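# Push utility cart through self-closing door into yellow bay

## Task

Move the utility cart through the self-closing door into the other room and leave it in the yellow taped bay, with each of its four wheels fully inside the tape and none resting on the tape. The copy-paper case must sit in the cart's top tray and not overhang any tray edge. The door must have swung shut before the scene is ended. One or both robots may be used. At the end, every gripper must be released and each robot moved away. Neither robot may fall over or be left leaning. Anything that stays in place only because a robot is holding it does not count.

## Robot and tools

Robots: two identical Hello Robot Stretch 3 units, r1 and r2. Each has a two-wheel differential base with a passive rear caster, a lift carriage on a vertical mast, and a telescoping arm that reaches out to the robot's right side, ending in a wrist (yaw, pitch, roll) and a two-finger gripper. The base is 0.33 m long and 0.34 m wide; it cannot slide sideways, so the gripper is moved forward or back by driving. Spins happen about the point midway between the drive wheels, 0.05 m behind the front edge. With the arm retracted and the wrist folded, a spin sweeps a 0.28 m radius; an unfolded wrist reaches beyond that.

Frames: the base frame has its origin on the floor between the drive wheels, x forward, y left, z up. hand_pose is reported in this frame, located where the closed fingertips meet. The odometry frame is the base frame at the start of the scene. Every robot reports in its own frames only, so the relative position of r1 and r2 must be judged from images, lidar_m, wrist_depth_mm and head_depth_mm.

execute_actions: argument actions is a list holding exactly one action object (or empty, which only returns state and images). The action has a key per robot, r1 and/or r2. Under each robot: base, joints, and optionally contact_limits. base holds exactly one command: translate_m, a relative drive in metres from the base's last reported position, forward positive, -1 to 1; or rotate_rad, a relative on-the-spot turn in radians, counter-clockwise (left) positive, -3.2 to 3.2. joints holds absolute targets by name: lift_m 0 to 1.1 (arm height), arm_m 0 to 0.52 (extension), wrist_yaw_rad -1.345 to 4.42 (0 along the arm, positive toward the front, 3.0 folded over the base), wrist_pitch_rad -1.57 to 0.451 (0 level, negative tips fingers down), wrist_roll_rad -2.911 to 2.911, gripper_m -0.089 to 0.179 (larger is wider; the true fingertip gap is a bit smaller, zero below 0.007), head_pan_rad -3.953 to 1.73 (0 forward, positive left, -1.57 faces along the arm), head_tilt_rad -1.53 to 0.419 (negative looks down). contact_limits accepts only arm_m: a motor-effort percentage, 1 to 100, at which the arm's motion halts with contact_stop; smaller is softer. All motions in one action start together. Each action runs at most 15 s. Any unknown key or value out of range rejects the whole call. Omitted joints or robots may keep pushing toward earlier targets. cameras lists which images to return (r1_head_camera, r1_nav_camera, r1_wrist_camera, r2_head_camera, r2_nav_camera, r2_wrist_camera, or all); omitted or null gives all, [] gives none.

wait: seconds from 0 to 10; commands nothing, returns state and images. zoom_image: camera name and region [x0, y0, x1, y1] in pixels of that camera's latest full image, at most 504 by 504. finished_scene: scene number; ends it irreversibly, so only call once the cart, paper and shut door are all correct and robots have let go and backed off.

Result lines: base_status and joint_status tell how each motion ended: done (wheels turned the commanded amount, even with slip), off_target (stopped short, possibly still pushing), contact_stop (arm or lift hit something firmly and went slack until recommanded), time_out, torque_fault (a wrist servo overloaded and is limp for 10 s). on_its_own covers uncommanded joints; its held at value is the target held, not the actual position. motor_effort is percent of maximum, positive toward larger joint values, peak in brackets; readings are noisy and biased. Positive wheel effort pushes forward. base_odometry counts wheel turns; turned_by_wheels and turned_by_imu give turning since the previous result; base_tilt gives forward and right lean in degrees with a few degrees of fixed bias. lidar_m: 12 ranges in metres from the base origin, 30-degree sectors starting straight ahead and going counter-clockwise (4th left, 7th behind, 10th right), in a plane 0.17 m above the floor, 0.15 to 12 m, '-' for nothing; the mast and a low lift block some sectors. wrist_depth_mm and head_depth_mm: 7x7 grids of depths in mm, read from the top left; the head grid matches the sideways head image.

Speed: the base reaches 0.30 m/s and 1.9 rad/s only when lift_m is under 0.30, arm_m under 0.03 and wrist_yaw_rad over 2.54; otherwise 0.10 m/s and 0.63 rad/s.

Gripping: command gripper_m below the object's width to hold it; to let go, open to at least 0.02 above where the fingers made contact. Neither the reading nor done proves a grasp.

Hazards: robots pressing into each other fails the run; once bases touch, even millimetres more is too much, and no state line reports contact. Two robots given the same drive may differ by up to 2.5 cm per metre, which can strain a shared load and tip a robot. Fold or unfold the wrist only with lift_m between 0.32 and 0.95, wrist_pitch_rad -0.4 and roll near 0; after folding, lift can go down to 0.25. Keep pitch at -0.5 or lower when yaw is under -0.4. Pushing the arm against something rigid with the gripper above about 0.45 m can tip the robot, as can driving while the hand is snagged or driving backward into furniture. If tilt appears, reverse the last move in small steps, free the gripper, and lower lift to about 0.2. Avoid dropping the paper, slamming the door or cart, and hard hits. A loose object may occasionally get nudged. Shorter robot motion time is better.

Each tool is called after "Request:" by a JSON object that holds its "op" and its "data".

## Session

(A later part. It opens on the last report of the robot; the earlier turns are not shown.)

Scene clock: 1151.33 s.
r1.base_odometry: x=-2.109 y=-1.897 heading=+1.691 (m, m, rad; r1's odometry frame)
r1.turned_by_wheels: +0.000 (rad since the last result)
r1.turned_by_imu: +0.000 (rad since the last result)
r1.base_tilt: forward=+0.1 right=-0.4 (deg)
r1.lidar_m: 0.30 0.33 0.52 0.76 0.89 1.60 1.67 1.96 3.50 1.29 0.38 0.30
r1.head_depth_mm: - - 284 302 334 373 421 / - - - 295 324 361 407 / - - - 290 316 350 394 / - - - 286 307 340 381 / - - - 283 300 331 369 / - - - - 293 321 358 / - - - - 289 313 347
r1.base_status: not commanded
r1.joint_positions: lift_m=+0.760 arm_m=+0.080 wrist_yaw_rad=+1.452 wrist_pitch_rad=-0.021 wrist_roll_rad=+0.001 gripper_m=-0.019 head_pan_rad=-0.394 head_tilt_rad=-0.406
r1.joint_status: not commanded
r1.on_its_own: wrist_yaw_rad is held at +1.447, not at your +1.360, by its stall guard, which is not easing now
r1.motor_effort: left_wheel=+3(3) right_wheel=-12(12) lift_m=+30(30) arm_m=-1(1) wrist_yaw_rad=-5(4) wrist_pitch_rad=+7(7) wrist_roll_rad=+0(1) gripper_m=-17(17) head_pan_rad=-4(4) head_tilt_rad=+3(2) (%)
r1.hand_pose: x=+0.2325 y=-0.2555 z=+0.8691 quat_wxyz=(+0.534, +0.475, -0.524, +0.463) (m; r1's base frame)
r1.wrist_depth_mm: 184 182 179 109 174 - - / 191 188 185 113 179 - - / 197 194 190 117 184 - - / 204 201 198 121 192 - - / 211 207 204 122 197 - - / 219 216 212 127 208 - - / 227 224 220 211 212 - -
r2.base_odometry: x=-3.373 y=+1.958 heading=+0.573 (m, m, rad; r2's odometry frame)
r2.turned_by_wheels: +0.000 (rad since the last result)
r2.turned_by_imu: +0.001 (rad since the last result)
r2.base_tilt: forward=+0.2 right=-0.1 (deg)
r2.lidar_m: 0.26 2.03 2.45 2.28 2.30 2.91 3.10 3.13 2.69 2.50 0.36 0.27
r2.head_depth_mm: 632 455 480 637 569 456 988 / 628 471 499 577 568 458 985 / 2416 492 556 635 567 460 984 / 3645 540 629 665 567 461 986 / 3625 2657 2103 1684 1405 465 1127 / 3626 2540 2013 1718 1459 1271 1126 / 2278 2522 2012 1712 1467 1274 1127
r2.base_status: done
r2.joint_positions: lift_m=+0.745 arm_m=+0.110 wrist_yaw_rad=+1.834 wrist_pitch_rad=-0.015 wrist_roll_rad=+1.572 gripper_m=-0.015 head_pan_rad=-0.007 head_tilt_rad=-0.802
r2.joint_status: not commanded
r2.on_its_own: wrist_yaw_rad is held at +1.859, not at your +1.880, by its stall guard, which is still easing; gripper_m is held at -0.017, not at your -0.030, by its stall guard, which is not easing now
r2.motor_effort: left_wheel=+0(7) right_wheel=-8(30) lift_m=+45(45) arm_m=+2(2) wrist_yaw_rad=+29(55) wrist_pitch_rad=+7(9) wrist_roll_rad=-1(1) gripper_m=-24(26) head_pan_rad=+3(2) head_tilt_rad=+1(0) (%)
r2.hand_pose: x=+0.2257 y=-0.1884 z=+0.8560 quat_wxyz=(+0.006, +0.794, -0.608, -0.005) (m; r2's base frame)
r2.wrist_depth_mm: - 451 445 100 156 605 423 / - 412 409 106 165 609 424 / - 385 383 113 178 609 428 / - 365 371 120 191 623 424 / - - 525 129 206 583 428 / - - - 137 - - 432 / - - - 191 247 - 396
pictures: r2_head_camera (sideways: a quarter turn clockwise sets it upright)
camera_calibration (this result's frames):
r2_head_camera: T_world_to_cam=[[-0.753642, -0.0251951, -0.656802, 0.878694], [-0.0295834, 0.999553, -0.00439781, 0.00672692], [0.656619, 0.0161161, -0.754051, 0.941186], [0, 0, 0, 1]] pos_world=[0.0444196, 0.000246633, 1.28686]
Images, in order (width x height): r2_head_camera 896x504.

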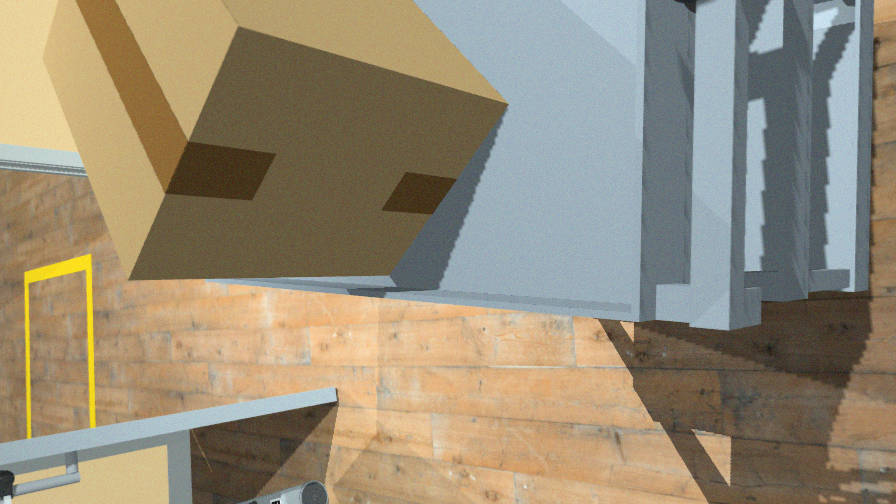

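Request:
{"op": "execute_actions", "data": {"actions": [{"r2":{"base":{"rotate_rad":0.13}}}], "cameras": []}}

Request:
{"op": "execute_actions", "data": {"actions": [{"r2":{"base":{"translate_m":-0.25}}}], "cameras": ["r2_head_camera"]}}

Scene clock: 1152.83 s.
r1.base_odometry: x=-2.109 y=-1.897 heading=+1.691 (m, m, rad; r1's odometry frame)
r1.turned_by_wheels: +0.000 (rad since the last result)
r1.turned_by_imu: +0.000 (rad since the last result)
r1.base_tilt: forward=+0.0 right=-0.4 (deg)
r1.lidar_m: 0.30 0.33 0.52 0.76 0.89 1.60 1.67 1.95 3.49 1.26 0.38 0.31
r1.head_depth_mm: - - 284 302 334 373 421 / - - - 295 324 361 407 / - - - 290 316 350 394 / - - - 286 307 340 381 / - - - 283 300 331 369 / - - - - 293 322 358 / - - - - 289 313 347
r1.base_status: not commanded
r1.joint_positions: lift_m=+0.760 arm_m=+0.080 wrist_yaw_rad=+1.452 wrist_pitch_rad=-0.021 wrist_roll_rad=+0.001 gripper_m=-0.019 head_pan_rad=-0.394 head_tilt_rad=-0.406
r1.joint_status: not commanded
r1.on_its_own: wrist_yaw_rad is held at +1.447, not at your +1.360, by its stall guard, which is not easing now
r1.motor_effort: left_wheel=+3(3) right_wheel=-12(12) lift_m=+30(30) arm_m=-1(1) wrist_yaw_rad=-5(5) wrist_pitch_rad=+7(7) wrist_roll_rad=+1(1) gripper_m=-17(17) head_pan_rad=-4(4) head_tilt_rad=+3(3) (%)
r1.hand_pose: x=+0.2325 y=-0.2555 z=+0.8691 quat_wxyz=(+0.534, +0.475, -0.524, +0.463) (m; r1's base frame)
r1.wrist_depth_mm: 184 182 179 109 174 - - / 190 188 185 113 180 - - / 197 195 191 117 185 - - / 204 201 198 121 191 - - / 211 209 204 123 197 - - / 219 215 212 127 209 - - / 228 224 220 211 213 - -
r2.base_odometry: x=-3.373 y=+1.958 heading=+0.703 (m, m, rad; r2's odometry frame)
r2.turned_by_wheels: +0.130 (rad since the last result)
r2.turned_by_imu: +0.109 (rad since the last result)
r2.base_tilt: forward=+0.2 right=-0.1 (deg)
r2.lidar_m: 0.28 2.03 2.37 2.28 2.36 3.23 3.09 3.21 2.60 2.50 0.35 0.28
r2.head_depth_mm: 2259 472 494 583 570 473 918 / 3497 499 552 623 569 484 986 / 3671 552 634 668 568 504 1001 / 3660 2653 2014 668 555 514 1032 / 3426 2561 2022 1719 1468 1256 1128 / 2343 2577 2066 1715 1462 1275 1129 / 2346 2538 2005 1710 1461 1271 1128
r2.base_status: done
r2.joint_positions: lift_m=+0.745 arm_m=+0.110 wrist_yaw_rad=+1.797 wrist_pitch_rad=-0.017 wrist_roll_rad=+1.572 gripper_m=-0.015 head_pan_rad=-0.007 head_tilt_rad=-0.802
r2.joint_status: not commanded
r2.on_its_own: wrist_yaw_rad is held at +1.816, not at your +1.880, by its stall guard, which is not easing now; gripper_m is held at -0.017, not at your -0.030, by its stall guard, which is not easing now; wrist_yaw_rad is at rest, and its effort (+21) is outside its rest range (-12 to +12)
r2.motor_effort: left_wheel=-5(12) right_wheel=+9(25) lift_m=+45(45) arm_m=+1(0) wrist_yaw_rad=+21(31) wrist_pitch_rad=+7(8) wrist_roll_rad=-1(1) gripper_m=-22(24) head_pan_rad=+4(3) head_tilt_rad=+1(0) (%)
r2.hand_pose: x=+0.2279 y=-0.1976 z=+0.8554 quat_wxyz=(+0.007, +0.782, -0.623, -0.006) (m; r2's base frame)
r2.wrist_depth_mm: - 405 404 90 147 570 419 / - 382 382 97 158 613 425 / - 360 368 105 171 615 425 / - 412 415 115 188 623 427 / - - - 124 208 582 426 / - - - 135 - - 420 / - - - 159 263 - 383
pictures: none
No camera images: the call's "cameras" was empty. Leave "cameras" out to get every camera's image.

Scene clock: 1156.30 s.
r1.base_odometry: x=-2.109 y=-1.897 heading=+1.691 (m, m, rad; r1's odometry frame)
r1.turned_by_wheels: +0.000 (rad since the last result)
r1.turned_by_imu: +0.000 (rad since the last result)
r1.base_tilt: forward=+0.2 right=-0.4 (deg)
r1.lidar_m: 0.30 0.33 0.51 0.76 0.89 1.60 1.67 1.96 3.50 1.50 0.37 0.30
r1.head_depth_mm: - - 284 303 334 372 421 / - - - 295 325 361 407 / - - - 290 316 350 393 / - - - 286 308 340 381 / - - - 283 300 331 369 / - - - - 293 322 358 / - - - - 288 313 348
r1.base_status: not commanded
r1.joint_positions: lift_m=+0.760 arm_m=+0.080 wrist_yaw_rad=+1.452 wrist_pitch_rad=-0.021 wrist_roll_rad=+0.001 gripper_m=-0.019 head_pan_rad=-0.394 head_tilt_rad=-0.406
r1.joint_status: not commanded
r1.on_its_own: wrist_yaw_rad is held at +1.447, not at your +1.360, by its stall guard, which is not easing now
r1.motor_effort: left_wheel=+3(3) right_wheel=-12(12) lift_m=+30(30) arm_m=-1(1) wrist_yaw_rad=-5(5) wrist_pitch_rad=+7(7) wrist_roll_rad=+0(0) gripper_m=-18(18) head_pan_rad=-4(4) head_tilt_rad=+2(3) (%)
r1.hand_pose: x=+0.2325 y=-0.2555 z=+0.8691 quat_wxyz=(+0.534, +0.475, -0.524, +0.463) (m; r1's base frame)
r1.wrist_depth_mm: 184 182 179 109 174 - - / 190 188 185 113 179 - - / 198 195 191 117 185 - - / 204 200 198 121 191 - - / 211 208 204 123 197 - - / 219 216 212 127 208 - - / 228 224 219 211 213 - -
r2.base_odometry: x=-3.563 y=+1.796 heading=+0.703 (m, m, rad; r2's odometry frame)
r2.turned_by_wheels: +0.000 (rad since the last result)
r2.turned_by_imu: +0.000 (rad since the last result)
r2.base_tilt: forward=+0.2 right=-0.1 (deg)
r2.lidar_m: 0.29 2.28 2.36 2.28 2.35 2.95 2.84 2.95 2.60 2.50 0.35 0.29
r2.head_depth_mm: 2490 475 506 584 569 470 910 / 2620 516 574 636 568 495 987 / 3642 599 674 667 567 705 1020 / 3593 2680 2074 666 525 690 1053 / 3266 2571 2088 1718 1462 1246 1124 / 2623 2637 2090 1714 1465 1273 1130 / 2565 2316 2079 1716 1466 1270 1127
r2.base_status: done
r2.joint_positions: lift_m=+0.745 arm_m=+0.110 wrist_yaw_rad=+1.834 wrist_pitch_rad=-0.015 wrist_roll_rad=+1.572 gripper_m=-0.015 head_pan_rad=-0.007 head_tilt_rad=-0.802
r2.joint_status: not commanded
r2.on_its_own: wrist_yaw_rad is held at +1.816, not at your +1.880, by its stall guard, which is not easing now; gripper_m is held at -0.017, not at your -0.030, by its stall guard, which is not easing now; wrist_yaw_rad is at rest, and its effort (-21) is outside its rest range (-12 to +12)
r2.motor_effort: left_wheel=+3(9) right_wheel=-8(28) lift_m=+44(45) arm_m=+1(0) wrist_yaw_rad=-21(29) wrist_pitch_rad=+7(7) wrist_roll_rad=-1(1) gripper_m=-24(26) head_pan_rad=+2(3) head_tilt_rad=+1(0) (%)
r2.hand_pose: x=+0.2257 y=-0.1885 z=+0.8559 quat_wxyz=(+0.006, +0.794, -0.608, -0.005) (m; r2's base frame)
r2.wrist_depth_mm: - 364 367 80 137 537 428 / - 355 357 87 151 569 420 / - 346 352 97 166 610 426 / - - - 108 186 584 430 / - - - 121 217 545 429 / - - - 135 - - 412 / - - - 173 329 344 344
pictures: r2_head_camera (sideways: a quarter turn clockwise sets it upright)
camera_calibration (this result's frames):
r2_head_camera: T_world_to_cam=[[-0.753642, -0.0251949, -0.656802, 0.878694], [-0.0295832, 0.999553, -0.00439781, 0.00672693], [0.656619, 0.0161159, -0.75405, 0.941186], [0, 0, 0, 1]] pos_world=[0.0444196, 0.000246625, 1.28686]
Images, in order (width x height): r2_head_camera 896x504.

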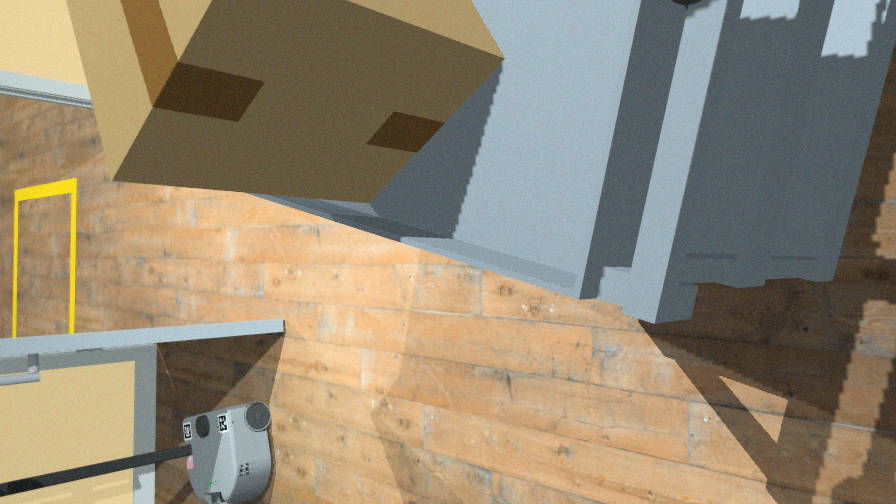

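Request:
{"op": "execute_actions", "data": {"actions": [{"r2":{"joints":{"gripper_m":0.12}}}], "cameras": []}}

Request:
{"op": "execute_actions", "data": {"actions": [{"r2":{"base":{"translate_m":-0.2}}}], "cameras": []}}

Request:
{"op": "execute_actions", "data": {"actions": [{"r2":{"base":{"rotate_rad":-1.57},"joints":{"arm_m":0.0,"wrist_yaw_rad":2.2}}}], "cameras": []}}

Request:
{"op": "execute_actions", "data": {"actions": [{"r2":{"base":{"translate_m":0.26}}}], "cameras": []}}

Request:
{"op": "execute_actions", "data": {"actions": [{"r2":{"base":{"rotate_rad":1.5}}}], "cameras": ["r2_head_camera","r2_wrist_camera"]}}

Scene clock: 1159.23 s.
r1.base_odometry: x=-2.109 y=-1.897 heading=+1.691 (m, m, rad; r1's odometry frame)
r1.turned_by_wheels: +0.000 (rad since the last result)
r1.turned_by_imu: +0.000 (rad since the last result)
r1.base_tilt: forward=+0.0 right=-0.4 (deg)
r1.lidar_m: 0.30 0.33 0.51 0.76 0.89 1.60 1.67 1.96 3.48 1.50 0.37 0.30
r1.head_depth_mm: - - 284 302 333 373 421 / - - - 295 324 361 407 / - - - 290 316 350 393 / - - - 286 308 340 381 / - - - 283 300 331 369 / - - - - 293 322 357 / - - - - 289 313 348
r1.base_status: not commanded
r1.joint_positions: lift_m=+0.760 arm_m=+0.080 wrist_yaw_rad=+1.452 wrist_pitch_rad=-0.021 wrist_roll_rad=+0.001 gripper_m=-0.019 head_pan_rad=-0.394 head_tilt_rad=-0.406
r1.joint_status: not commanded
r1.on_its_own: wrist_yaw_rad is held at +1.447, not at your +1.360, by its stall guard, which is not easing now
r1.motor_effort: left_wheel=+3(3) right_wheel=-12(12) lift_m=+30(30) arm_m=-1(1) wrist_yaw_rad=-5(4) wrist_pitch_rad=+7(7) wrist_roll_rad=+1(1) gripper_m=-17(18) head_pan_rad=-4(4) head_tilt_rad=+3(1) (%)
r1.hand_pose: x=+0.2325 y=-0.2555 z=+0.8691 quat_wxyz=(+0.534, +0.475, -0.524, +0.463) (m; r1's base frame)
r1.wrist_depth_mm: 185 182 180 109 174 - - / 190 188 185 113 179 - - / 197 195 192 117 185 - - / 204 200 198 121 191 - - / 211 208 205 123 197 - - / 219 216 212 127 208 - - / 227 224 220 211 213 - -
r2.base_odometry: x=-3.563 y=+1.796 heading=+0.703 (m, m, rad; r2's odometry frame)
r2.turned_by_wheels: +0.000 (rad since the last result)
r2.turned_by_imu: +0.000 (rad since the last result)
r2.base_tilt: forward=+0.2 right=-0.1 (deg)
r2.lidar_m: 0.29 2.27 2.37 2.28 2.35 2.95 2.84 2.95 2.59 2.50 0.35 0.29
r2.head_depth_mm: 2469 475 505 586 568 469 908 / 2604 517 575 634 567 502 989 / 3636 597 669 668 568 704 1019 / 3652 2658 2108 669 524 701 1053 / 3281 2539 2090 1718 1460 1249 1132 / 2608 2622 2093 1723 1468 1272 1128 / 2573 2316 2069 1721 1455 1272 1128
r2.base_status: not commanded
r2.joint_positions: lift_m=+0.745 arm_m=+0.110 wrist_yaw_rad=+1.819 wrist_pitch_rad=-0.017 wrist_roll_rad=+1.572 gripper_m=+0.120 head_pan_rad=-0.007 head_tilt_rad=-0.802
r2.joint_status: all done
r2.on_its_own: wrist_yaw_rad is held at +1.816, not at your +1.880, by its stall guard, which is not easing now
r2.motor_effort: left_wheel=+1(3) right_wheel=+2(8) lift_m=+45(45) arm_m=+1(1) wrist_yaw_rad=-4(23) wrist_pitch_rad=+8(8) wrist_roll_rad=-1(1) gripper_m=+0(98) head_pan_rad=+3(1) head_tilt_rad=+0(1) (%)
r2.hand_pose: x=+0.2265 y=-0.1921 z=+0.8553 quat_wxyz=(+0.007, +0.789, -0.614, -0.006) (m; r2's base frame)
r2.wrist_depth_mm: - 372 373 80 138 538 417 / - 361 364 87 150 566 426 / - 353 358 97 165 606 426 / - - 522 108 186 583 424 / - - - 121 209 538 424 / - - - 142 237 - 413 / - - - 167 337 - 351
pictures: none
No camera images: the call's "cameras" was empty. Leave "cameras" out to get every camera's image.

Scene clock: 1162.73 s.
r1.base_odometry: x=-2.109 y=-1.897 heading=+1.691 (m, m, rad; r1's odometry frame)
r1.turned_by_wheels: +0.000 (rad since the last result)
r1.turned_by_imu: +0.000 (rad since the last result)
r1.base_tilt: forward=+0.1 right=-0.4 (deg)
r1.lidar_m: 0.30 0.33 0.52 0.76 0.89 1.60 1.67 1.96 3.49 1.50 0.38 0.30
r1.head_depth_mm: - - 284 303 334 372 422 / - - - 295 324 361 407 / - - - 290 316 351 394 / - - - 286 308 340 381 / - - - 283 300 330 369 / - - - - 293 322 358 / - - - - 289 313 347
r1.base_status: not commanded
r1.joint_positions: lift_m=+0.760 arm_m=+0.080 wrist_yaw_rad=+1.452 wrist_pitch_rad=-0.021 wrist_roll_rad=+0.001 gripper_m=-0.019 head_pan_rad=-0.394 head_tilt_rad=-0.406
r1.joint_status: not commanded
r1.on_its_own: wrist_yaw_rad is held at +1.447, not at your +1.360, by its stall guard, which is not easing now
r1.motor_effort: left_wheel=+3(3) right_wheel=-12(12) lift_m=+30(30) arm_m=-1(1) wrist_yaw_rad=-4(5) wrist_pitch_rad=+7(7) wrist_roll_rad=+0(0) gripper_m=-17(17) head_pan_rad=-4(4) head_tilt_rad=+3(3) (%)
r1.hand_pose: x=+0.2325 y=-0.2555 z=+0.8691 quat_wxyz=(+0.534, +0.475, -0.524, +0.463) (m; r1's base frame)
r1.wrist_depth_mm: 185 182 179 109 174 - - / 191 189 184 113 179 - - / 196 194 191 117 185 - - / 204 200 198 121 191 - - / 211 208 204 123 198 - - / 219 216 212 127 208 - - / 228 224 219 211 212 - -
r2.base_odometry: x=-3.716 y=+1.667 heading=+0.703 (m, m, rad; r2's odometry frame)
r2.turned_by_wheels: +0.000 (rad since the last result)
r2.turned_by_imu: +0.000 (rad since the last result)
r2.base_tilt: forward=+0.2 right=-0.1 (deg)
r2.lidar_m: 0.49 2.62 2.36 2.27 2.36 2.75 2.64 2.73 2.60 2.50 0.58 0.49
r2.head_depth_mm: 633 624 745 601 937 1135 1135 / 647 669 744 612 936 1156 1132 / 714 767 798 624 937 1176 1134 / 3605 2653 787 629 955 1213 1131 / 3277 2556 2081 1731 1466 1277 1130 / 2772 2558 2087 1714 1465 1274 1130 / 2729 2392 2072 1706 1457 1273 1130
r2.base_status: done
r2.joint_positions: lift_m=+0.745 arm_m=+0.110 wrist_yaw_rad=+1.819 wrist_pitch_rad=-0.017 wrist_roll_rad=+1.572 gripper_m=+0.120 head_pan_rad=-0.007 head_tilt_rad=-0.802
r2.joint_status: not commanded
r2.on_its_own: wrist_yaw_rad is held at +1.816, not at your +1.880, by its stall guard, which is not easing now
r2.motor_effort: left_wheel=-1(6) right_wheel=+1(4) lift_m=+45(44) arm_m=+1(1) wrist_yaw_rad=-3(5) wrist_pitch_rad=+8(8) wrist_roll_rad=-1(1) gripper_m=+0(0) head_pan_rad=+3(3) head_tilt_rad=+0(0) (%)
r2.hand_pose: x=+0.2266 y=-0.1921 z=+0.8553 quat_wxyz=(+0.007, +0.789, -0.614, -0.006) (m; r2's base frame)
r2.wrist_depth_mm: - - 560 309 886 609 422 / - - 549 341 972 603 378 / - - 620 376 - 608 409 / - - - 420 - 618 670 / - - - 476 - 525 637 / - - - - - - 974 / - - - - - - 966
pictures: none
No camera images: the call's "cameras" was empty. Leave "cameras" out to get every camera's image.

Scene clock: 1166.17 s.
r1.base_odometry: x=-2.109 y=-1.897 heading=+1.691 (m, m, rad; r1's odometry frame)
r1.turned_by_wheels: +0.000 (rad since the last result)
r1.turned_by_imu: +0.000 (rad since the last result)
r1.base_tilt: forward=+0.1 right=-0.4 (deg)
r1.lidar_m: 0.30 0.33 0.52 0.76 0.89 1.60 1.66 1.96 3.46 1.50 0.38 0.30
r1.head_depth_mm: - - 284 303 334 373 421 / - - - 295 325 361 407 / - - - 290 316 351 394 / - - - 286 308 340 381 / - - - 283 300 330 369 / - - - - 293 322 358 / - - - - 288 313 347
r1.base_status: not commanded
r1.joint_positions: lift_m=+0.760 arm_m=+0.080 wrist_yaw_rad=+1.452 wrist_pitch_rad=-0.021 wrist_roll_rad=+0.001 gripper_m=-0.019 head_pan_rad=-0.394 head_tilt_rad=-0.406
r1.joint_status: not commanded
r1.on_its_own: wrist_yaw_rad is held at +1.447, not at your +1.360, by its stall guard, which is not easing now
r1.motor_effort: left_wheel=+3(3) right_wheel=-12(12) lift_m=+30(30) arm_m=-1(1) wrist_yaw_rad=-5(4) wrist_pitch_rad=+7(7) wrist_roll_rad=+1(1) gripper_m=-18(18) head_pan_rad=-4(4) head_tilt_rad=+3(2) (%)
r1.hand_pose: x=+0.2325 y=-0.2555 z=+0.8691 quat_wxyz=(+0.534, +0.475, -0.524, +0.463) (m; r1's base frame)
r1.wrist_depth_mm: 184 182 180 109 174 - - / 191 188 185 113 180 - - / 197 194 191 117 185 - - / 204 201 197 120 191 - - / 212 208 205 123 197 - - / 219 216 213 127 207 - - / 227 224 220 211 213 - -
r2.base_odometry: x=-3.716 y=+1.667 heading=-0.867 (m, m, rad; r2's odometry frame)
r2.turned_by_wheels: -1.570 (rad since the last result)
r2.turned_by_imu: -1.570 (rad since the last result)
r2.base_tilt: forward=+0.1 right=-0.1 (deg)
r2.lidar_m: 2.50 2.57 0.49 0.49 2.47 2.38 2.27 2.34 2.76 2.64 2.73 2.62
r2.head_depth_mm: 2183 2446 2091 1746 1473 1285 1135 / 2194 2451 2106 1734 1479 1280 1135 / 2180 2455 2085 1731 1469 1280 1164 / 2169 2438 2094 1728 1463 1327 1097 / 2160 2451 2091 1719 1462 1272 1130 / 2171 2422 2090 1729 1467 1277 1129 / 2167 2445 2094 1716 1459 1269 1126
r2.base_status: done
r2.joint_positions: lift_m=+0.745 arm_m=+0.001 wrist_yaw_rad=+2.198 wrist_pitch_rad=-0.017 wrist_roll_rad=+1.572 gripper_m=+0.120 head_pan_rad=-0.007 head_tilt_rad=-0.802
r2.joint_status: all done
r2.motor_effort: left_wheel=+2(6) right_wheel=-1(6) lift_m=+44(45) arm_m=-1(3) wrist_yaw_rad=+2(5) wrist_pitch_rad=+7(8) wrist_roll_rad=-1(1) gripper_m=+1(0) head_pan_rad=+3(3) head_tilt_rad=+1(0) (%)
r2.hand_pose: x=+0.1858 y=+0.0040 z=+0.8553 quat_wxyz=(+0.008, +0.891, -0.455, -0.004) (m; r2's base frame)
r2.wrist_depth_mm: - - - - - - 947 / - - - - - - 953 / - - - - - - 939 / - - - - - - 953 / - - - - - - 942 / - - - 606 - 653 760 / - - - 565 - 756 777
pictures: none
No camera images: the call's "cameras" was empty. Leave "cameras" out to get every camera's image.

Scene clock: 1170.20 s.
r1.base_odometry: x=-2.109 y=-1.897 heading=+1.691 (m, m, rad; r1's odometry frame)
r1.turned_by_wheels: +0.000 (rad since the last result)
r1.turned_by_imu: +0.000 (rad since the last result)
r1.base_tilt: forward=+0.1 right=-0.4 (deg)
r1.lidar_m: 0.30 0.33 0.52 0.76 0.89 1.61 1.67 1.96 3.50 1.50 0.38 0.30
r1.head_depth_mm: - - 284 302 334 373 422 / - - - 295 324 361 407 / - - - 290 316 350 394 / - - - 286 308 340 381 / - - - 283 300 331 369 / - - - - 293 322 358 / - - - - 289 313 347
r1.base_status: not commanded
r1.joint_positions: lift_m=+0.760 arm_m=+0.080 wrist_yaw_rad=+1.452 wrist_pitch_rad=-0.021 wrist_roll_rad=+0.001 gripper_m=-0.019 head_pan_rad=-0.394 head_tilt_rad=-0.406
r1.joint_status: not commanded
r1.on_its_own: wrist_yaw_rad is held at +1.447, not at your +1.360, by its stall guard, which is not easing now
r1.motor_effort: left_wheel=+3(3) right_wheel=-12(12) lift_m=+30(30) arm_m=-1(1) wrist_yaw_rad=-5(5) wrist_pitch_rad=+7(7) wrist_roll_rad=+0(1) gripper_m=-16(17) head_pan_rad=-3(3) head_tilt_rad=+2(2) (%)
r1.hand_pose: x=+0.2325 y=-0.2555 z=+0.8691 quat_wxyz=(+0.534, +0.475, -0.524, +0.463) (m; r1's base frame)
r1.wrist_depth_mm: 185 182 179 109 174 - - / 191 188 185 113 179 - - / 197 194 192 117 185 - - / 204 201 198 121 192 - - / 211 208 205 123 197 - - / 220 217 211 127 208 - - / 228 224 220 211 213 - -
r2.base_odometry: x=-3.548 y=+1.469 heading=-0.867 (m, m, rad; r2's odometry frame)
r2.turned_by_wheels: +0.000 (rad since the last result)
r2.turned_by_imu: +0.002 (rad since the last result)
r2.base_tilt: forward=+0.1 right=-0.1 (deg)
r2.lidar_m: 2.24 2.30 0.44 0.44 0.49 2.65 2.53 2.62 2.75 2.63 2.72 2.34
r2.head_depth_mm: 1958 2246 2116 1733 1478 1286 1134 / 1947 2250 2115 1736 1475 1282 1135 / 1948 2229 2100 1734 1469 1278 1163 / 1947 2234 2100 1737 1468 1327 1090 / 1954 2230 2091 1728 1461 1280 1131 / 1959 2216 2088 1721 1460 1277 1131 / 1940 2240 2060 1718 1461 1274 1127
r2.base_status: done
r2.joint_positions: lift_m=+0.745 arm_m=+0.001 wrist_yaw_rad=+2.198 wrist_pitch_rad=-0.017 wrist_roll_rad=+1.572 gripper_m=+0.120 head_pan_rad=-0.007 head_tilt_rad=-0.802
r2.joint_status: not commanded
r2.motor_effort: left_wheel=+2(6) right_wheel=-1(2) lift_m=+44(45) arm_m=-1(1) wrist_yaw_rad=+2(3) wrist_pitch_rad=+7(8) wrist_roll_rad=-1(1) gripper_m=+1(0) head_pan_rad=+2(3) head_tilt_rad=+1(1) (%)
r2.hand_pose: x=+0.1858 y=+0.0040 z=+0.8553 quat_wxyz=(+0.008, +0.891, -0.455, -0.004) (m; r2's base frame)
r2.wrist_depth_mm: - - - - - - 946 / - - - - - - 943 / - - - - - - 957 / - - - - - - 936 / - - - - - - 961 / - - - - - - 962 / - - - - - - 963
pictures: none
No camera images: the call's "cameras" was empty. Leave "cameras" out to get every camera's image.

Scene clock: 1173.53 s.
r1.base_odometry: x=-2.109 y=-1.897 heading=+1.691 (m, m, rad; r1's odometry frame)
r1.turned_by_wheels: +0.000 (rad since the last result)
r1.turned_by_imu: +0.000 (rad since the last result)
r1.base_tilt: forward=+0.1 right=-0.4 (deg)
r1.lidar_m: 0.30 0.33 0.52 0.76 0.89 1.60 1.67 1.96 3.49 1.50 0.38 0.31
r1.head_depth_mm: - - 284 302 333 373 421 / - - - 295 325 361 407 / - - - 290 316 350 394 / - - - 286 308 341 380 / - - - 283 300 330 369 / - - - - 293 322 358 / - - - - 289 313 347
r1.base_status: not commanded
r1.joint_positions: lift_m=+0.760 arm_m=+0.080 wrist_yaw_rad=+1.452 wrist_pitch_rad=-0.021 wrist_roll_rad=+0.001 gripper_m=-0.019 head_pan_rad=-0.394 head_tilt_rad=-0.406
r1.joint_status: not commanded
r1.on_its_own: wrist_yaw_rad is held at +1.447, not at your +1.360, by its stall guard, which is not easing now
r1.motor_effort: left_wheel=+3(4) right_wheel=-12(12) lift_m=+30(30) arm_m=-1(1) wrist_yaw_rad=-4(5) wrist_pitch_rad=+7(7) wrist_roll_rad=+1(0) gripper_m=-17(17) head_pan_rad=-4(4) head_tilt_rad=+2(2) (%)
r1.hand_pose: x=+0.2325 y=-0.2555 z=+0.8691 quat_wxyz=(+0.534, +0.475, -0.524, +0.463) (m; r1's base frame)
r1.wrist_depth_mm: 184 182 179 109 174 - - / 190 189 184 113 179 - - / 197 194 191 117 184 - - / 204 201 198 121 191 - - / 211 208 204 123 197 - - / 219 216 212 127 208 - - / 228 224 220 211 213 - -
r2.base_odometry: x=-3.548 y=+1.469 heading=+0.633 (m, m, rad; r2's odometry frame)
r2.turned_by_wheels: +1.500 (rad since the last result)
r2.turned_by_imu: +1.501 (rad since the last result)
r2.base_tilt: forward=+0.2 right=-0.1 (deg)
r2.lidar_m: 0.44 0.48 2.69 2.53 2.59 2.79 2.63 2.68 2.37 2.23 2.29 0.44
r2.head_depth_mm: 2848 2694 2102 1738 1476 1281 1131 / 2771 2389 2001 1642 1444 1279 1135 / 688 766 814 590 811 1176 1158 / 655 704 787 600 935 1137 1095 / 621 649 741 594 933 1167 1127 / 619 638 759 613 932 1193 1130 / 681 811 788 607 930 1228 1122
r2.base_status: done
r2.joint_positions: lift_m=+0.745 arm_m=+0.001 wrist_yaw_rad=+2.198 wrist_pitch_rad=-0.017 wrist_roll_rad=+1.572 gripper_m=+0.120 head_pan_rad=-0.007 head_tilt_rad=-0.802
r2.joint_status: not commanded
r2.motor_effort: left_wheel=+0(6) right_wheel=+1(6) lift_m=+45(45) arm_m=-2(1) wrist_yaw_rad=+3(2) wrist_pitch_rad=+8(8) wrist_roll_rad=-1(1) gripper_m=+0(0) head_pan_rad=+3(3) head_tilt_rad=+1(0) (%)
r2.hand_pose: x=+0.1858 y=+0.0040 z=+0.8553 quat_wxyz=(+0.008, +0.891, -0.455, -0.004) (m; r2's base frame)
r2.wrist_depth_mm: - - 543 321 959 606 376 / - - 643 373 - 612 419 / - - - 446 - 607 726 / - - - 570 - 617 717 / - - - - - - 962 / - - - - - - 970 / - - - - - - 966
pictures: r2_head_camera (sideways: a quarter turn clockwise sets it upright), r2_wrist_camera
camera_calibration (this result's frames):
r2_head_camera: T_world_to_cam=[[-0.753642, -0.0251952, -0.656802, 0.878694], [-0.0295836, 0.999553, -0.00439781, 0.00672692], [0.656619, 0.0161162, -0.754051, 0.941186], [0, 0, 0, 1]] pos_world=[0.0444196, 0.000246639, 1.28686]
r2_wrist_camera: T_world_to_cam=[[-0.0494998, -0.0486079, -0.997591, 0.852439], [-0.706809, 0.707404, 0.000602916, 0.16537], [0.70567, 0.705136, -0.0693729, 0.0924602], [0, 0, 0, 1]] pos_world=[0.0938345, -0.140745, 0.8567]
Images, in order (width x height): r2_head_camera 896x504, r2_wrist_camera 644x364.

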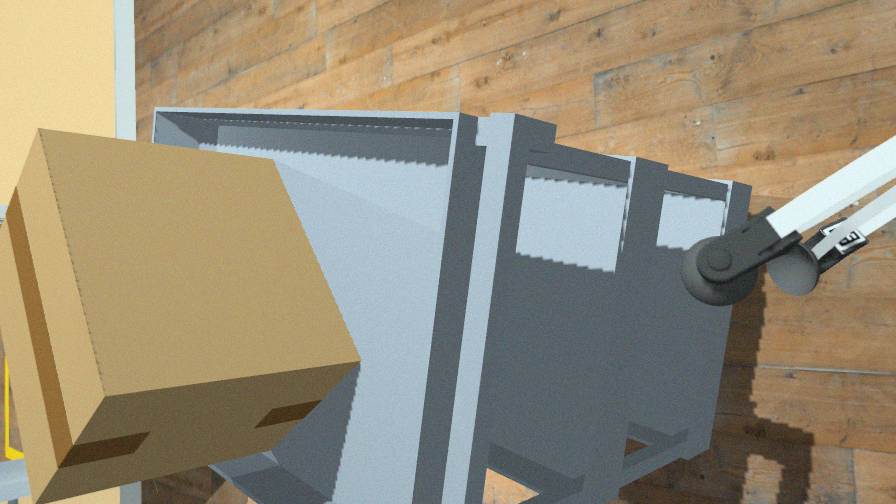

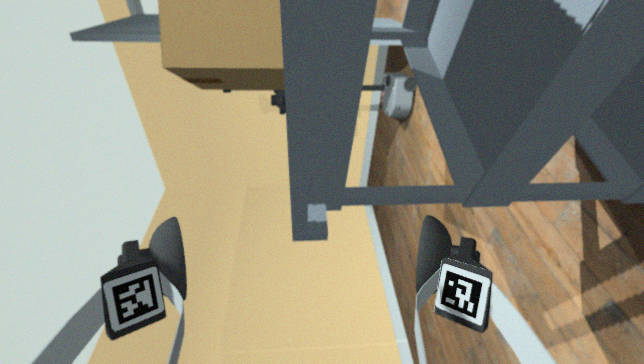

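Request:
{"op": "execute_actions", "data": {"actions": [{"r2":{"base":{"translate_m":0.19}}}], "cameras": ["r2_wrist_camera"]}}

Scene clock: 1177.00 s.
r1.base_odometry: x=-2.109 y=-1.897 heading=+1.691 (m, m, rad; r1's odometry frame)
r1.turned_by_wheels: +0.000 (rad since the last result)
r1.turned_by_imu: +0.000 (rad since the last result)
r1.base_tilt: forward=+0.1 right=-0.4 (deg)
r1.lidar_m: 0.30 0.33 0.52 0.76 0.89 1.60 1.67 1.96 3.49 1.50 0.38 0.30
r1.head_depth_mm: - - 284 302 334 373 421 / - - - 295 325 361 407 / - - - 290 316 350 394 / - - - 286 308 340 381 / - - - 283 300 331 369 / - - - - 293 322 358 / - - - - 289 313 347
r1.base_status: not commanded
r1.joint_positions: lift_m=+0.760 arm_m=+0.080 wrist_yaw_rad=+1.452 wrist_pitch_rad=-0.021 wrist_roll_rad=+0.001 gripper_m=-0.019 head_pan_rad=-0.394 head_tilt_rad=-0.406
r1.joint_status: not commanded
r1.on_its_own: wrist_yaw_rad is held at +1.447, not at your +1.360, by its stall guard, which is not easing now
r1.motor_effort: left_wheel=+3(3) right_wheel=-12(12) lift_m=+30(30) arm_m=-1(1) wrist_yaw_rad=-4(4) wrist_pitch_rad=+7(7) wrist_roll_rad=+1(1) gripper_m=-17(18) head_pan_rad=-3(4) head_tilt_rad=+2(4) (%)
r1.hand_pose: x=+0.2325 y=-0.2555 z=+0.8691 quat_wxyz=(+0.534, +0.475, -0.524, +0.463) (m; r1's base frame)
r1.wrist_depth_mm: 185 182 180 109 174 - - / 190 188 185 113 180 - - / 196 194 191 117 186 - - / 204 201 198 121 191 - - / 211 208 204 123 197 - - / 219 216 212 127 208 - - / 228 224 220 211 214 - -
r2.base_odometry: x=-3.395 y=+1.581 heading=+0.633 (m, m, rad; r2's odometry frame)
r2.turned_by_wheels: +0.000 (rad since the last result)
r2.turned_by_imu: +0.001 (rad since the last result)
r2.base_tilt: forward=+0.1 right=-0.1 (deg)
r2.lidar_m: 0.25 0.27 0.42 2.55 2.60 3.02 2.83 2.88 2.37 2.22 2.26 0.25
r2.head_depth_mm: 2672 2680 2098 1741 1475 1285 1134 / 2609 866 789 664 544 441 1100 / 2516 553 660 668 567 449 744 / 624 513 594 651 567 463 993 / 623 486 541 625 566 470 1000 / 3626 463 498 614 565 484 1016 / 1909 482 592 663 564 508 1074
r2.base_status: done
r2.joint_positions: lift_m=+0.745 arm_m=+0.001 wrist_yaw_rad=+2.198 wrist_pitch_rad=-0.017 wrist_roll_rad=+1.572 gripper_m=+0.120 head_pan_rad=-0.007 head_tilt_rad=-0.802
r2.joint_status: not commanded
r2.motor_effort: left_wheel=-1(5) right_wheel=+1(6) lift_m=+45(45) arm_m=-2(2) wrist_yaw_rad=+2(2) wrist_pitch_rad=+8(8) wrist_roll_rad=+0(1) gripper_m=+0(0) head_pan_rad=+3(4) head_tilt_rad=+0(1) (%)
r2.hand_pose: x=+0.1858 y=+0.0040 z=+0.8553 quat_wxyz=(+0.008, +0.891, -0.455, -0.004) (m; r2's base frame)
r2.wrist_depth_mm: - 401 404 79 81 509 405 / - 407 410 91 92 575 424 / - - 421 110 198 606 423 / - - - 138 - 605 423 / - - - 177 - 552 409 / - - - 344 - 515 486 / - - - 441 - - 981
pictures: r2_wrist_camera
camera_calibration (this result's frames):
r2_wrist_camera: T_world_to_cam=[[-0.0494997, -0.0486079, -0.997591, 0.852439], [-0.706809, 0.707404, 0.000602911, 0.16537], [0.70567, 0.705136, -0.0693728, 0.0924601], [0, 0, 0, 1]] pos_world=[0.0938345, -0.140745, 0.8567]
Images, in order (width x height): r2_wrist_camera 644x364.

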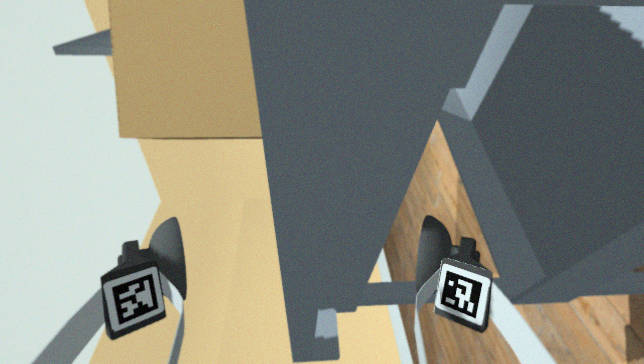

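Request:
{"op": "execute_actions", "data": {"actions": [{"r2":{"base":{"translate_m":0.03}}}], "cameras": []}}

Request:
{"op": "execute_actions", "data": {"actions": [{"r2":{"joints":{"gripper_m":-0.03}}}], "cameras": ["r2_wrist_camera"]}}

Request:
{"op": "execute_actions", "data": {"actions": [{"r2":{"base":{"translate_m":0.05}}}], "cameras": ["r2_head_camera"]}}

Scene clock: 1178.30 s.
r1.base_odometry: x=-2.109 y=-1.897 heading=+1.691 (m, m, rad; r1's odometry frame)
r1.turned_by_wheels: +0.000 (rad since the last result)
r1.turned_by_imu: +0.000 (rad since the last result)
r1.base_tilt: forward=+0.1 right=-0.3 (deg)
r1.lidar_m: 0.30 0.33 0.52 0.76 0.89 1.60 1.67 1.96 3.49 1.50 0.38 0.31
r1.head_depth_mm: - - 284 302 333 373 421 / - - - 294 324 361 408 / - - - 290 316 350 393 / - - - 286 308 340 381 / - - - 283 300 331 369 / - - - - 293 321 358 / - - - - 288 313 347
r1.base_status: not commanded
r1.joint_positions: lift_m=+0.760 arm_m=+0.080 wrist_yaw_rad=+1.452 wrist_pitch_rad=-0.021 wrist_roll_rad=+0.001 gripper_m=-0.019 head_pan_rad=-0.394 head_tilt_rad=-0.406
r1.joint_status: not commanded
r1.on_its_own: wrist_yaw_rad is held at +1.447, not at your +1.360, by its stall guard, which is not easing now
r1.motor_effort: left_wheel=+3(3) right_wheel=-12(12) lift_m=+30(30) arm_m=-1(1) wrist_yaw_rad=-5(4) wrist_pitch_rad=+7(7) wrist_roll_rad=+1(0) gripper_m=-16(18) head_pan_rad=-4(5) head_tilt_rad=+3(2) (%)
r1.hand_pose: x=+0.2325 y=-0.2555 z=+0.8691 quat_wxyz=(+0.534, +0.475, -0.524, +0.463) (m; r1's base frame)
r1.wrist_depth_mm: 184 182 179 109 174 - - / 191 188 185 113 180 - - / 197 193 191 117 185 - - / 204 201 197 121 191 - - / 211 208 205 123 198 - - / 219 216 212 127 208 - - / 227 224 220 211 213 - -
r2.base_odometry: x=-3.370 y=+1.599 heading=+0.633 (m, m, rad; r2's odometry frame)
r2.turned_by_wheels: +0.000 (rad since the last result)
r2.turned_by_imu: +0.000 (rad since the last result)
r2.base_tilt: forward=+0.1 right=-0.1 (deg)
r2.lidar_m: 0.22 0.24 0.37 2.55 2.61 3.05 2.85 2.92 2.36 2.22 2.27 0.22
r2.head_depth_mm: 2632 2665 2108 1749 1473 1282 1118 / 2631 605 766 652 556 458 418 / 2505 518 620 667 567 503 394 / 624 491 558 638 566 512 907 / 623 468 508 602 566 465 742 / 3614 449 465 559 566 452 941 / 2088 457 515 645 565 445 959
r2.base_status: done
r2.joint_positions: lift_m=+0.745 arm_m=+0.001 wrist_yaw_rad=+2.198 wrist_pitch_rad=-0.017 wrist_roll_rad=+1.572 gripper_m=+0.120 head_pan_rad=-0.007 head_tilt_rad=-0.802
r2.joint_status: not commanded
r2.motor_effort: left_wheel=-1(4) right_wheel=+1(6) lift_m=+45(45) arm_m=-1(1) wrist_yaw_rad=+2(2) wrist_pitch_rad=+8(8) wrist_roll_rad=+0(1) gripper_m=+1(0) head_pan_rad=+2(3) head_tilt_rad=+0(0) (%)
r2.hand_pose: x=+0.1858 y=+0.0040 z=+0.8553 quat_wxyz=(+0.008, +0.891, -0.455, -0.004) (m; r2's base frame)
r2.wrist_depth_mm: - 382 60 57 58 59 119 / - 386 58 56 57 58 392 / - 392 394 65 67 68 423 / - - - 79 184 600 420 / - - - 103 242 557 425 / - - - 143 449 517 409 / - - - 391 - - 911
pictures: none
No camera images: the call's "cameras" was empty. Leave "cameras" out to get every camera's image.

Scene clock: 1180.30 s.
r1.base_odometry: x=-2.109 y=-1.897 heading=+1.691 (m, m, rad; r1's odometry frame)
r1.turned_by_wheels: +0.000 (rad since the last result)
r1.turned_by_imu: +0.000 (rad since the last result)
r1.base_tilt: forward=+0.2 right=-0.4 (deg)
r1.lidar_m: 0.30 0.33 0.51 0.76 0.89 1.60 1.67 1.96 3.51 1.50 0.38 0.30
r1.head_depth_mm: - - 284 302 334 372 421 / - - - 295 325 361 407 / - - - 290 316 350 394 / - - - 286 308 340 381 / - - - 283 300 331 369 / - - - - 293 322 358 / - - - - 288 313 348
r1.base_status: not commanded
r1.joint_positions: lift_m=+0.760 arm_m=+0.080 wrist_yaw_rad=+1.452 wrist_pitch_rad=-0.021 wrist_roll_rad=+0.001 gripper_m=-0.019 head_pan_rad=-0.394 head_tilt_rad=-0.406
r1.joint_status: not commanded
r1.on_its_own: wrist_yaw_rad is held at +1.447, not at your +1.360, by its stall guard, which is not easing now
r1.motor_effort: left_wheel=+3(3) right_wheel=-12(12) lift_m=+30(30) arm_m=-1(1) wrist_yaw_rad=-4(5) wrist_pitch_rad=+7(7) wrist_roll_rad=+1(1) gripper_m=-17(17) head_pan_rad=-5(4) head_tilt_rad=+2(3) (%)
r1.hand_pose: x=+0.2325 y=-0.2555 z=+0.8691 quat_wxyz=(+0.534, +0.475, -0.524, +0.463) (m; r1's base frame)
r1.wrist_depth_mm: 185 182 180 109 174 - - / 191 188 184 113 180 - - / 197 194 191 117 185 - - / 204 202 198 120 192 - - / 211 209 204 123 197 - - / 219 216 212 127 208 - - / 228 225 220 212 213 - -
r2.base_odometry: x=-3.370 y=+1.599 heading=+0.633 (m, m, rad; r2's odometry frame)
r2.turned_by_wheels: +0.000 (rad since the last result)
r2.turned_by_imu: +0.001 (rad since the last result)
r2.base_tilt: forward=+0.2 right=-0.1 (deg)
r2.lidar_m: 0.22 0.24 0.37 2.56 2.60 3.04 2.85 2.90 2.36 2.22 2.27 0.22
r2.head_depth_mm: 2643 2681 2106 1738 1477 1281 1121 / 2614 604 763 652 558 463 411 / 2505 518 617 667 567 501 393 / 622 490 556 636 566 482 937 / 622 468 506 602 566 463 742 / 3613 449 464 556 565 454 953 / 2086 457 515 646 565 445 954
r2.base_status: not commanded
r2.joint_positions: lift_m=+0.745 arm_m=+0.001 wrist_yaw_rad=+2.197 wrist_pitch_rad=-0.020 wrist_roll_rad=+1.572 gripper_m=-0.028 head_pan_rad=-0.007 head_tilt_rad=-0.802
r2.joint_status: all done
r2.motor_effort: left_wheel=-2(2) right_wheel=-5(5) lift_m=+45(45) arm_m=+1(2) wrist_yaw_rad=+2(2) wrist_pitch_rad=+9(9) wrist_roll_rad=-1(1) gripper_m=-34(99) head_pan_rad=+3(3) head_tilt_rad=+1(0) (%)
r2.hand_pose: x=+0.1858 y=+0.0041 z=+0.8546 quat_wxyz=(+0.009, +0.891, -0.455, -0.005) (m; r2's base frame)
r2.wrist_depth_mm: - 378 57 54 56 57 119 / - 380 57 55 56 57 390 / - 391 393 64 66 68 423 / - - - 78 187 597 427 / - - - 98 - 559 424 / - - - 129 - 510 409 / - - - 383 - - 927
pictures: r2_wrist_camera
camera_calibration (this result's frames):
r2_wrist_camera: T_world_to_cam=[[-0.0519058, -0.0503191, -0.997383, 0.851969], [-0.706625, 0.707587, 0.00107565, 0.164787], [0.705681, 0.704832, -0.0722847, 0.0947955], [0, 0, 0, 1]] pos_world=[0.0937697, -0.140546, 0.856414]
Images, in order (width x height): r2_wrist_camera 644x364.

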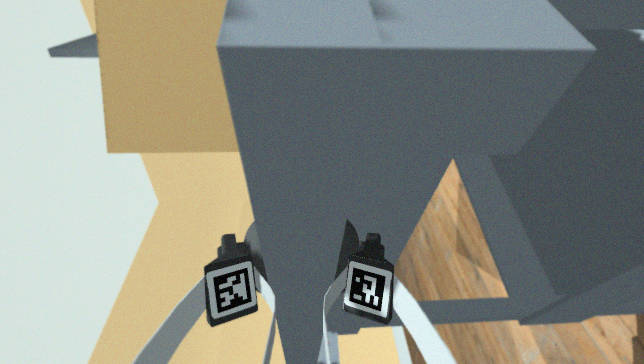

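Scene clock: 1181.80 s.
r1.base_odometry: x=-2.109 y=-1.897 heading=+1.691 (m, m, rad; r1's odometry frame)
r1.turned_by_wheels: +0.000 (rad since the last result)
r1.turned_by_imu: +0.000 (rad since the last result)
r1.base_tilt: forward=+0.1 right=-0.4 (deg)
r1.lidar_m: 0.30 0.33 0.52 0.76 0.89 1.60 1.67 1.95 3.47 1.45 0.38 0.30
r1.head_depth_mm: - - 284 303 334 373 421 / - - - 294 324 361 407 / - - - 290 316 350 394 / - - - 286 308 340 381 / - - - 283 300 331 369 / - - - - 293 322 357 / - - - - 289 313 348
r1.base_status: not commanded
r1.joint_positions: lift_m=+0.760 arm_m=+0.080 wrist_yaw_rad=+1.452 wrist_pitch_rad=-0.021 wrist_roll_rad=+0.001 gripper_m=-0.019 head_pan_rad=-0.394 head_tilt_rad=-0.406
r1.joint_status: not commanded
r1.on_its_own: wrist_yaw_rad is held at +1.447, not at your +1.360, by its stall guard, which is not easing now
r1.motor_effort: left_wheel=+3(3) right_wheel=-12(12) lift_m=+30(30) arm_m=-1(1) wrist_yaw_rad=-5(4) wrist_pitch_rad=+7(7) wrist_roll_rad=+1(0) gripper_m=-18(17) head_pan_rad=-4(4) head_tilt_rad=+2(3) (%)
r1.hand_pose: x=+0.2325 y=-0.2555 z=+0.8691 quat_wxyz=(+0.534, +0.475, -0.524, +0.463) (m; r1's base frame)
r1.wrist_depth_mm: 185 182 179 109 174 - - / 190 188 185 113 180 - - / 197 194 191 117 185 - - / 204 201 197 121 191 - - / 211 208 205 123 197 - - / 219 216 212 127 208 - - / 228 224 220 211 213 - -
r2.base_odometry: x=-3.330 y=+1.628 heading=+0.633 (m, m, rad; r2's odometry frame)
r2.turned_by_wheels: +0.000 (rad since the last result)
r2.turned_by_imu: -0.002 (rad since the last result)
r2.base_tilt: forward=+0.1 right=-0.1 (deg)
r2.lidar_m: 0.22 0.23 0.35 2.56 2.61 3.10 2.90 2.96 2.36 2.22 2.25 0.22
r2.head_depth_mm: 2617 2688 2102 1733 1471 1276 1115 / 2599 2476 790 670 545 458 416 / 2476 525 627 668 567 503 394 / 624 492 561 642 567 502 955 / 623 469 510 605 565 476 724 / 3608 450 465 553 564 460 924 / 2218 449 481 633 564 454 920
r2.base_status: done
r2.joint_positions: lift_m=+0.745 arm_m=+0.001 wrist_yaw_rad=+2.209 wrist_pitch_rad=-0.021 wrist_roll_rad=+1.572 gripper_m=-0.021 head_pan_rad=-0.007 head_tilt_rad=-0.802
r2.joint_status: not commanded
r2.on_its_own: gripper_m is held at -0.023, not at your -0.030, by its stall guard, which is still easing
r2.motor_effort: left_wheel=+1(9) right_wheel=+4(20) lift_m=+45(45) arm_m=+1(1) wrist_yaw_rad=-10(23) wrist_pitch_rad=+9(9) wrist_roll_rad=-1(1) gripper_m=-29(33) head_pan_rad=+3(3) head_tilt_rad=+0(1) (%)
r2.hand_pose: x=+0.1840 y=+0.0065 z=+0.8544 quat_wxyz=(+0.010, +0.893, -0.450, -0.005) (m; r2's base frame)
r2.wrist_depth_mm: - 375 55 53 55 56 119 / - 384 58 56 57 58 403 / - 392 390 65 67 69 424 / - - - 79 187 595 426 / - - - 99 - 556 426 / - - - 130 - 512 407 / - - - 377 - - 934
pictures: r2_head_camera (sideways: a quarter turn clockwise sets it upright)
camera_calibration (this result's frames):
r2_head_camera: T_world_to_cam=[[-0.753642, -0.0251951, -0.656802, 0.878694], [-0.0295834, 0.999553, -0.00439781, 0.00672693], [0.656619, 0.0161161, -0.75405, 0.941186], [0, 0, 0, 1]] pos_world=[0.0444196, 0.000246633, 1.28686]
Images, in order (width x height): r2_head_camera 896x504.

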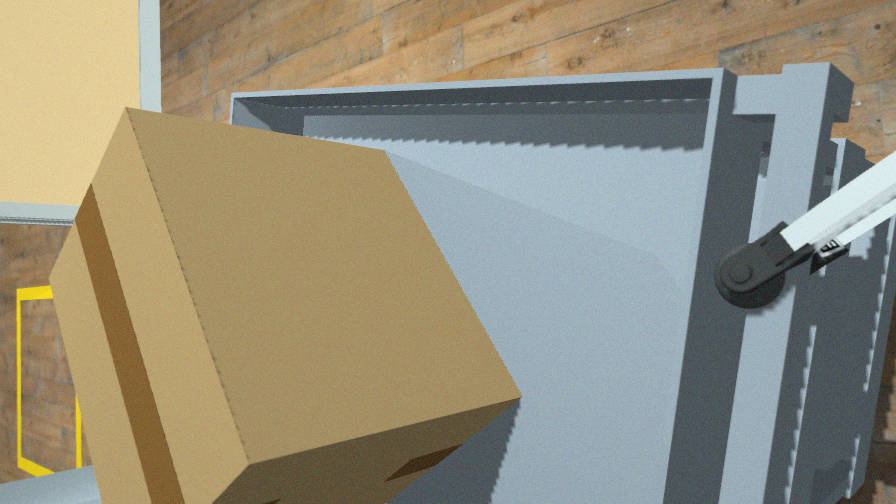

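Request:
{"op": "execute_actions", "data": {"actions": [{"r2":{"base":{"translate_m":0.12}}}], "cameras": ["r2_head_camera"]}}

Scene clock: 1184.10 s.
r1.base_odometry: x=-2.109 y=-1.897 heading=+1.691 (m, m, rad; r1's odometry frame)
r1.turned_by_wheels: +0.000 (rad since the last result)
r1.turned_by_imu: +0.000 (rad since the last result)
r1.base_tilt: forward=+0.1 right=-0.4 (deg)
r1.lidar_m: 0.30 0.33 0.52 0.76 0.89 1.60 1.67 1.96 3.50 1.34 0.38 0.30
r1.head_depth_mm: - - 284 302 334 373 421 / - - - 295 325 361 408 / - - - 290 315 350 394 / - - - 286 308 340 381 / - - - 283 300 331 369 / - - - - 293 321 358 / - - - - 289 313 348
r1.base_status: not commanded
r1.joint_positions: lift_m=+0.760 arm_m=+0.080 wrist_yaw_rad=+1.452 wrist_pitch_rad=-0.021 wrist_roll_rad=+0.001 gripper_m=-0.019 head_pan_rad=-0.394 head_tilt_rad=-0.406
r1.joint_status: not commanded
r1.on_its_own: wrist_yaw_rad is held at +1.447, not at your +1.360, by its stall guard, which is not easing now
r1.motor_effort: left_wheel=+3(3) right_wheel=-12(12) lift_m=+30(30) arm_m=-1(1) wrist_yaw_rad=-5(4) wrist_pitch_rad=+7(7) wrist_roll_rad=+1(1) gripper_m=-17(16) head_pan_rad=-4(4) head_tilt_rad=+4(2) (%)
r1.hand_pose: x=+0.2325 y=-0.2555 z=+0.8691 quat_wxyz=(+0.534, +0.475, -0.524, +0.463) (m; r1's base frame)
r1.wrist_depth_mm: 184 182 180 109 174 - - / 190 188 184 114 179 - - / 197 194 191 117 185 - - / 204 201 198 121 191 - - / 211 208 205 123 197 - - / 219 216 213 127 208 - - / 228 225 220 212 212 - -
r2.base_odometry: x=-3.233 y=+1.699 heading=+0.633 (m, m, rad; r2's odometry frame)
r2.turned_by_wheels: +0.000 (rad since the last result)
r2.turned_by_imu: +0.001 (rad since the last result)
r2.base_tilt: forward=+0.1 right=-0.1 (deg)
r2.lidar_m: 0.22 0.23 0.33 2.57 2.62 3.20 3.03 3.09 2.34 2.21 2.25 0.22
r2.head_depth_mm: 2486 2704 2133 1740 1476 1284 1136 / 2479 2684 1933 686 556 456 400 / 2407 544 654 669 569 503 394 / 2493 503 578 651 568 503 895 / 622 470 519 615 566 479 730 / 3615 450 471 548 565 477 720 / 3404 449 446 616 564 463 906
r2.base_status: done
r2.joint_positions: lift_m=+0.745 arm_m=+0.001 wrist_yaw_rad=+2.215 wrist_pitch_rad=-0.021 wrist_roll_rad=+1.572 gripper_m=-0.012 head_pan_rad=-0.007 head_tilt_rad=-0.802
r2.joint_status: not commanded
r2.on_its_own: gripper_m is held at -0.013, not at your -0.030, by its stall guard, which is not easing now; wrist_yaw_rad is at rest, and its effort (-18) is outside its rest range (-12 to +12)
r2.motor_effort: left_wheel=+2(9) right_wheel=+5(17) lift_m=+45(45) arm_m=+0(0) wrist_yaw_rad=-18(20) wrist_pitch_rad=+9(9) wrist_roll_rad=+0(1) gripper_m=-23(29) head_pan_rad=+2(3) head_tilt_rad=+0(1) (%)
r2.hand_pose: x=+0.1830 y=+0.0079 z=+0.8544 quat_wxyz=(+0.010, +0.895, -0.447, -0.005) (m; r2's base frame)
r2.wrist_depth_mm: - 387 56 55 56 58 123 / - 389 63 60 61 63 422 / - 393 394 69 71 513 424 / - - - 83 187 606 422 / - - - 102 - 561 427 / - - - 130 - 532 406 / - - - 285 - - 878
pictures: r2_head_camera (sideways: a quarter turn clockwise sets it upright)
camera_calibration (this result's frames):
r2_head_camera: T_world_to_cam=[[-0.753642, -0.0251952, -0.656802, 0.878694], [-0.0295836, 0.999553, -0.00439781, 0.00672693], [0.656619, 0.0161162, -0.75405, 0.941186], [0, 0, 0, 1]] pos_world=[0.0444196, 0.000246641, 1.28686]
Images, in order (width x height): r2_head_camera 896x504.

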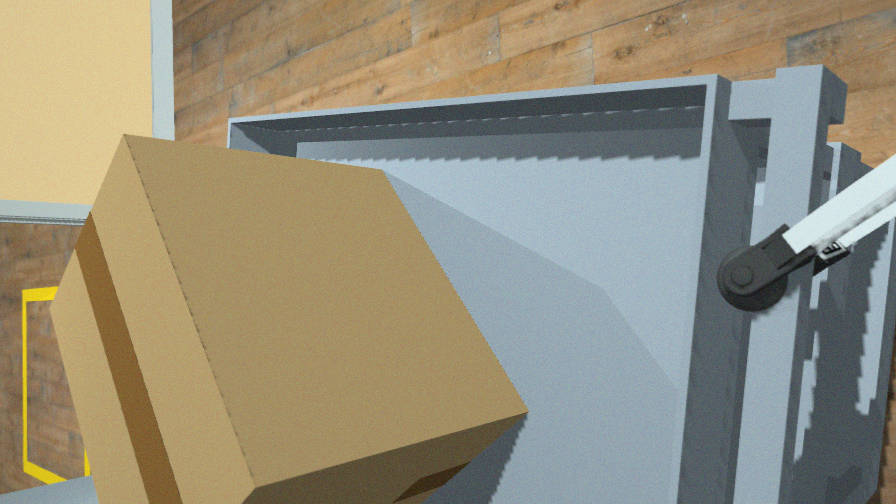

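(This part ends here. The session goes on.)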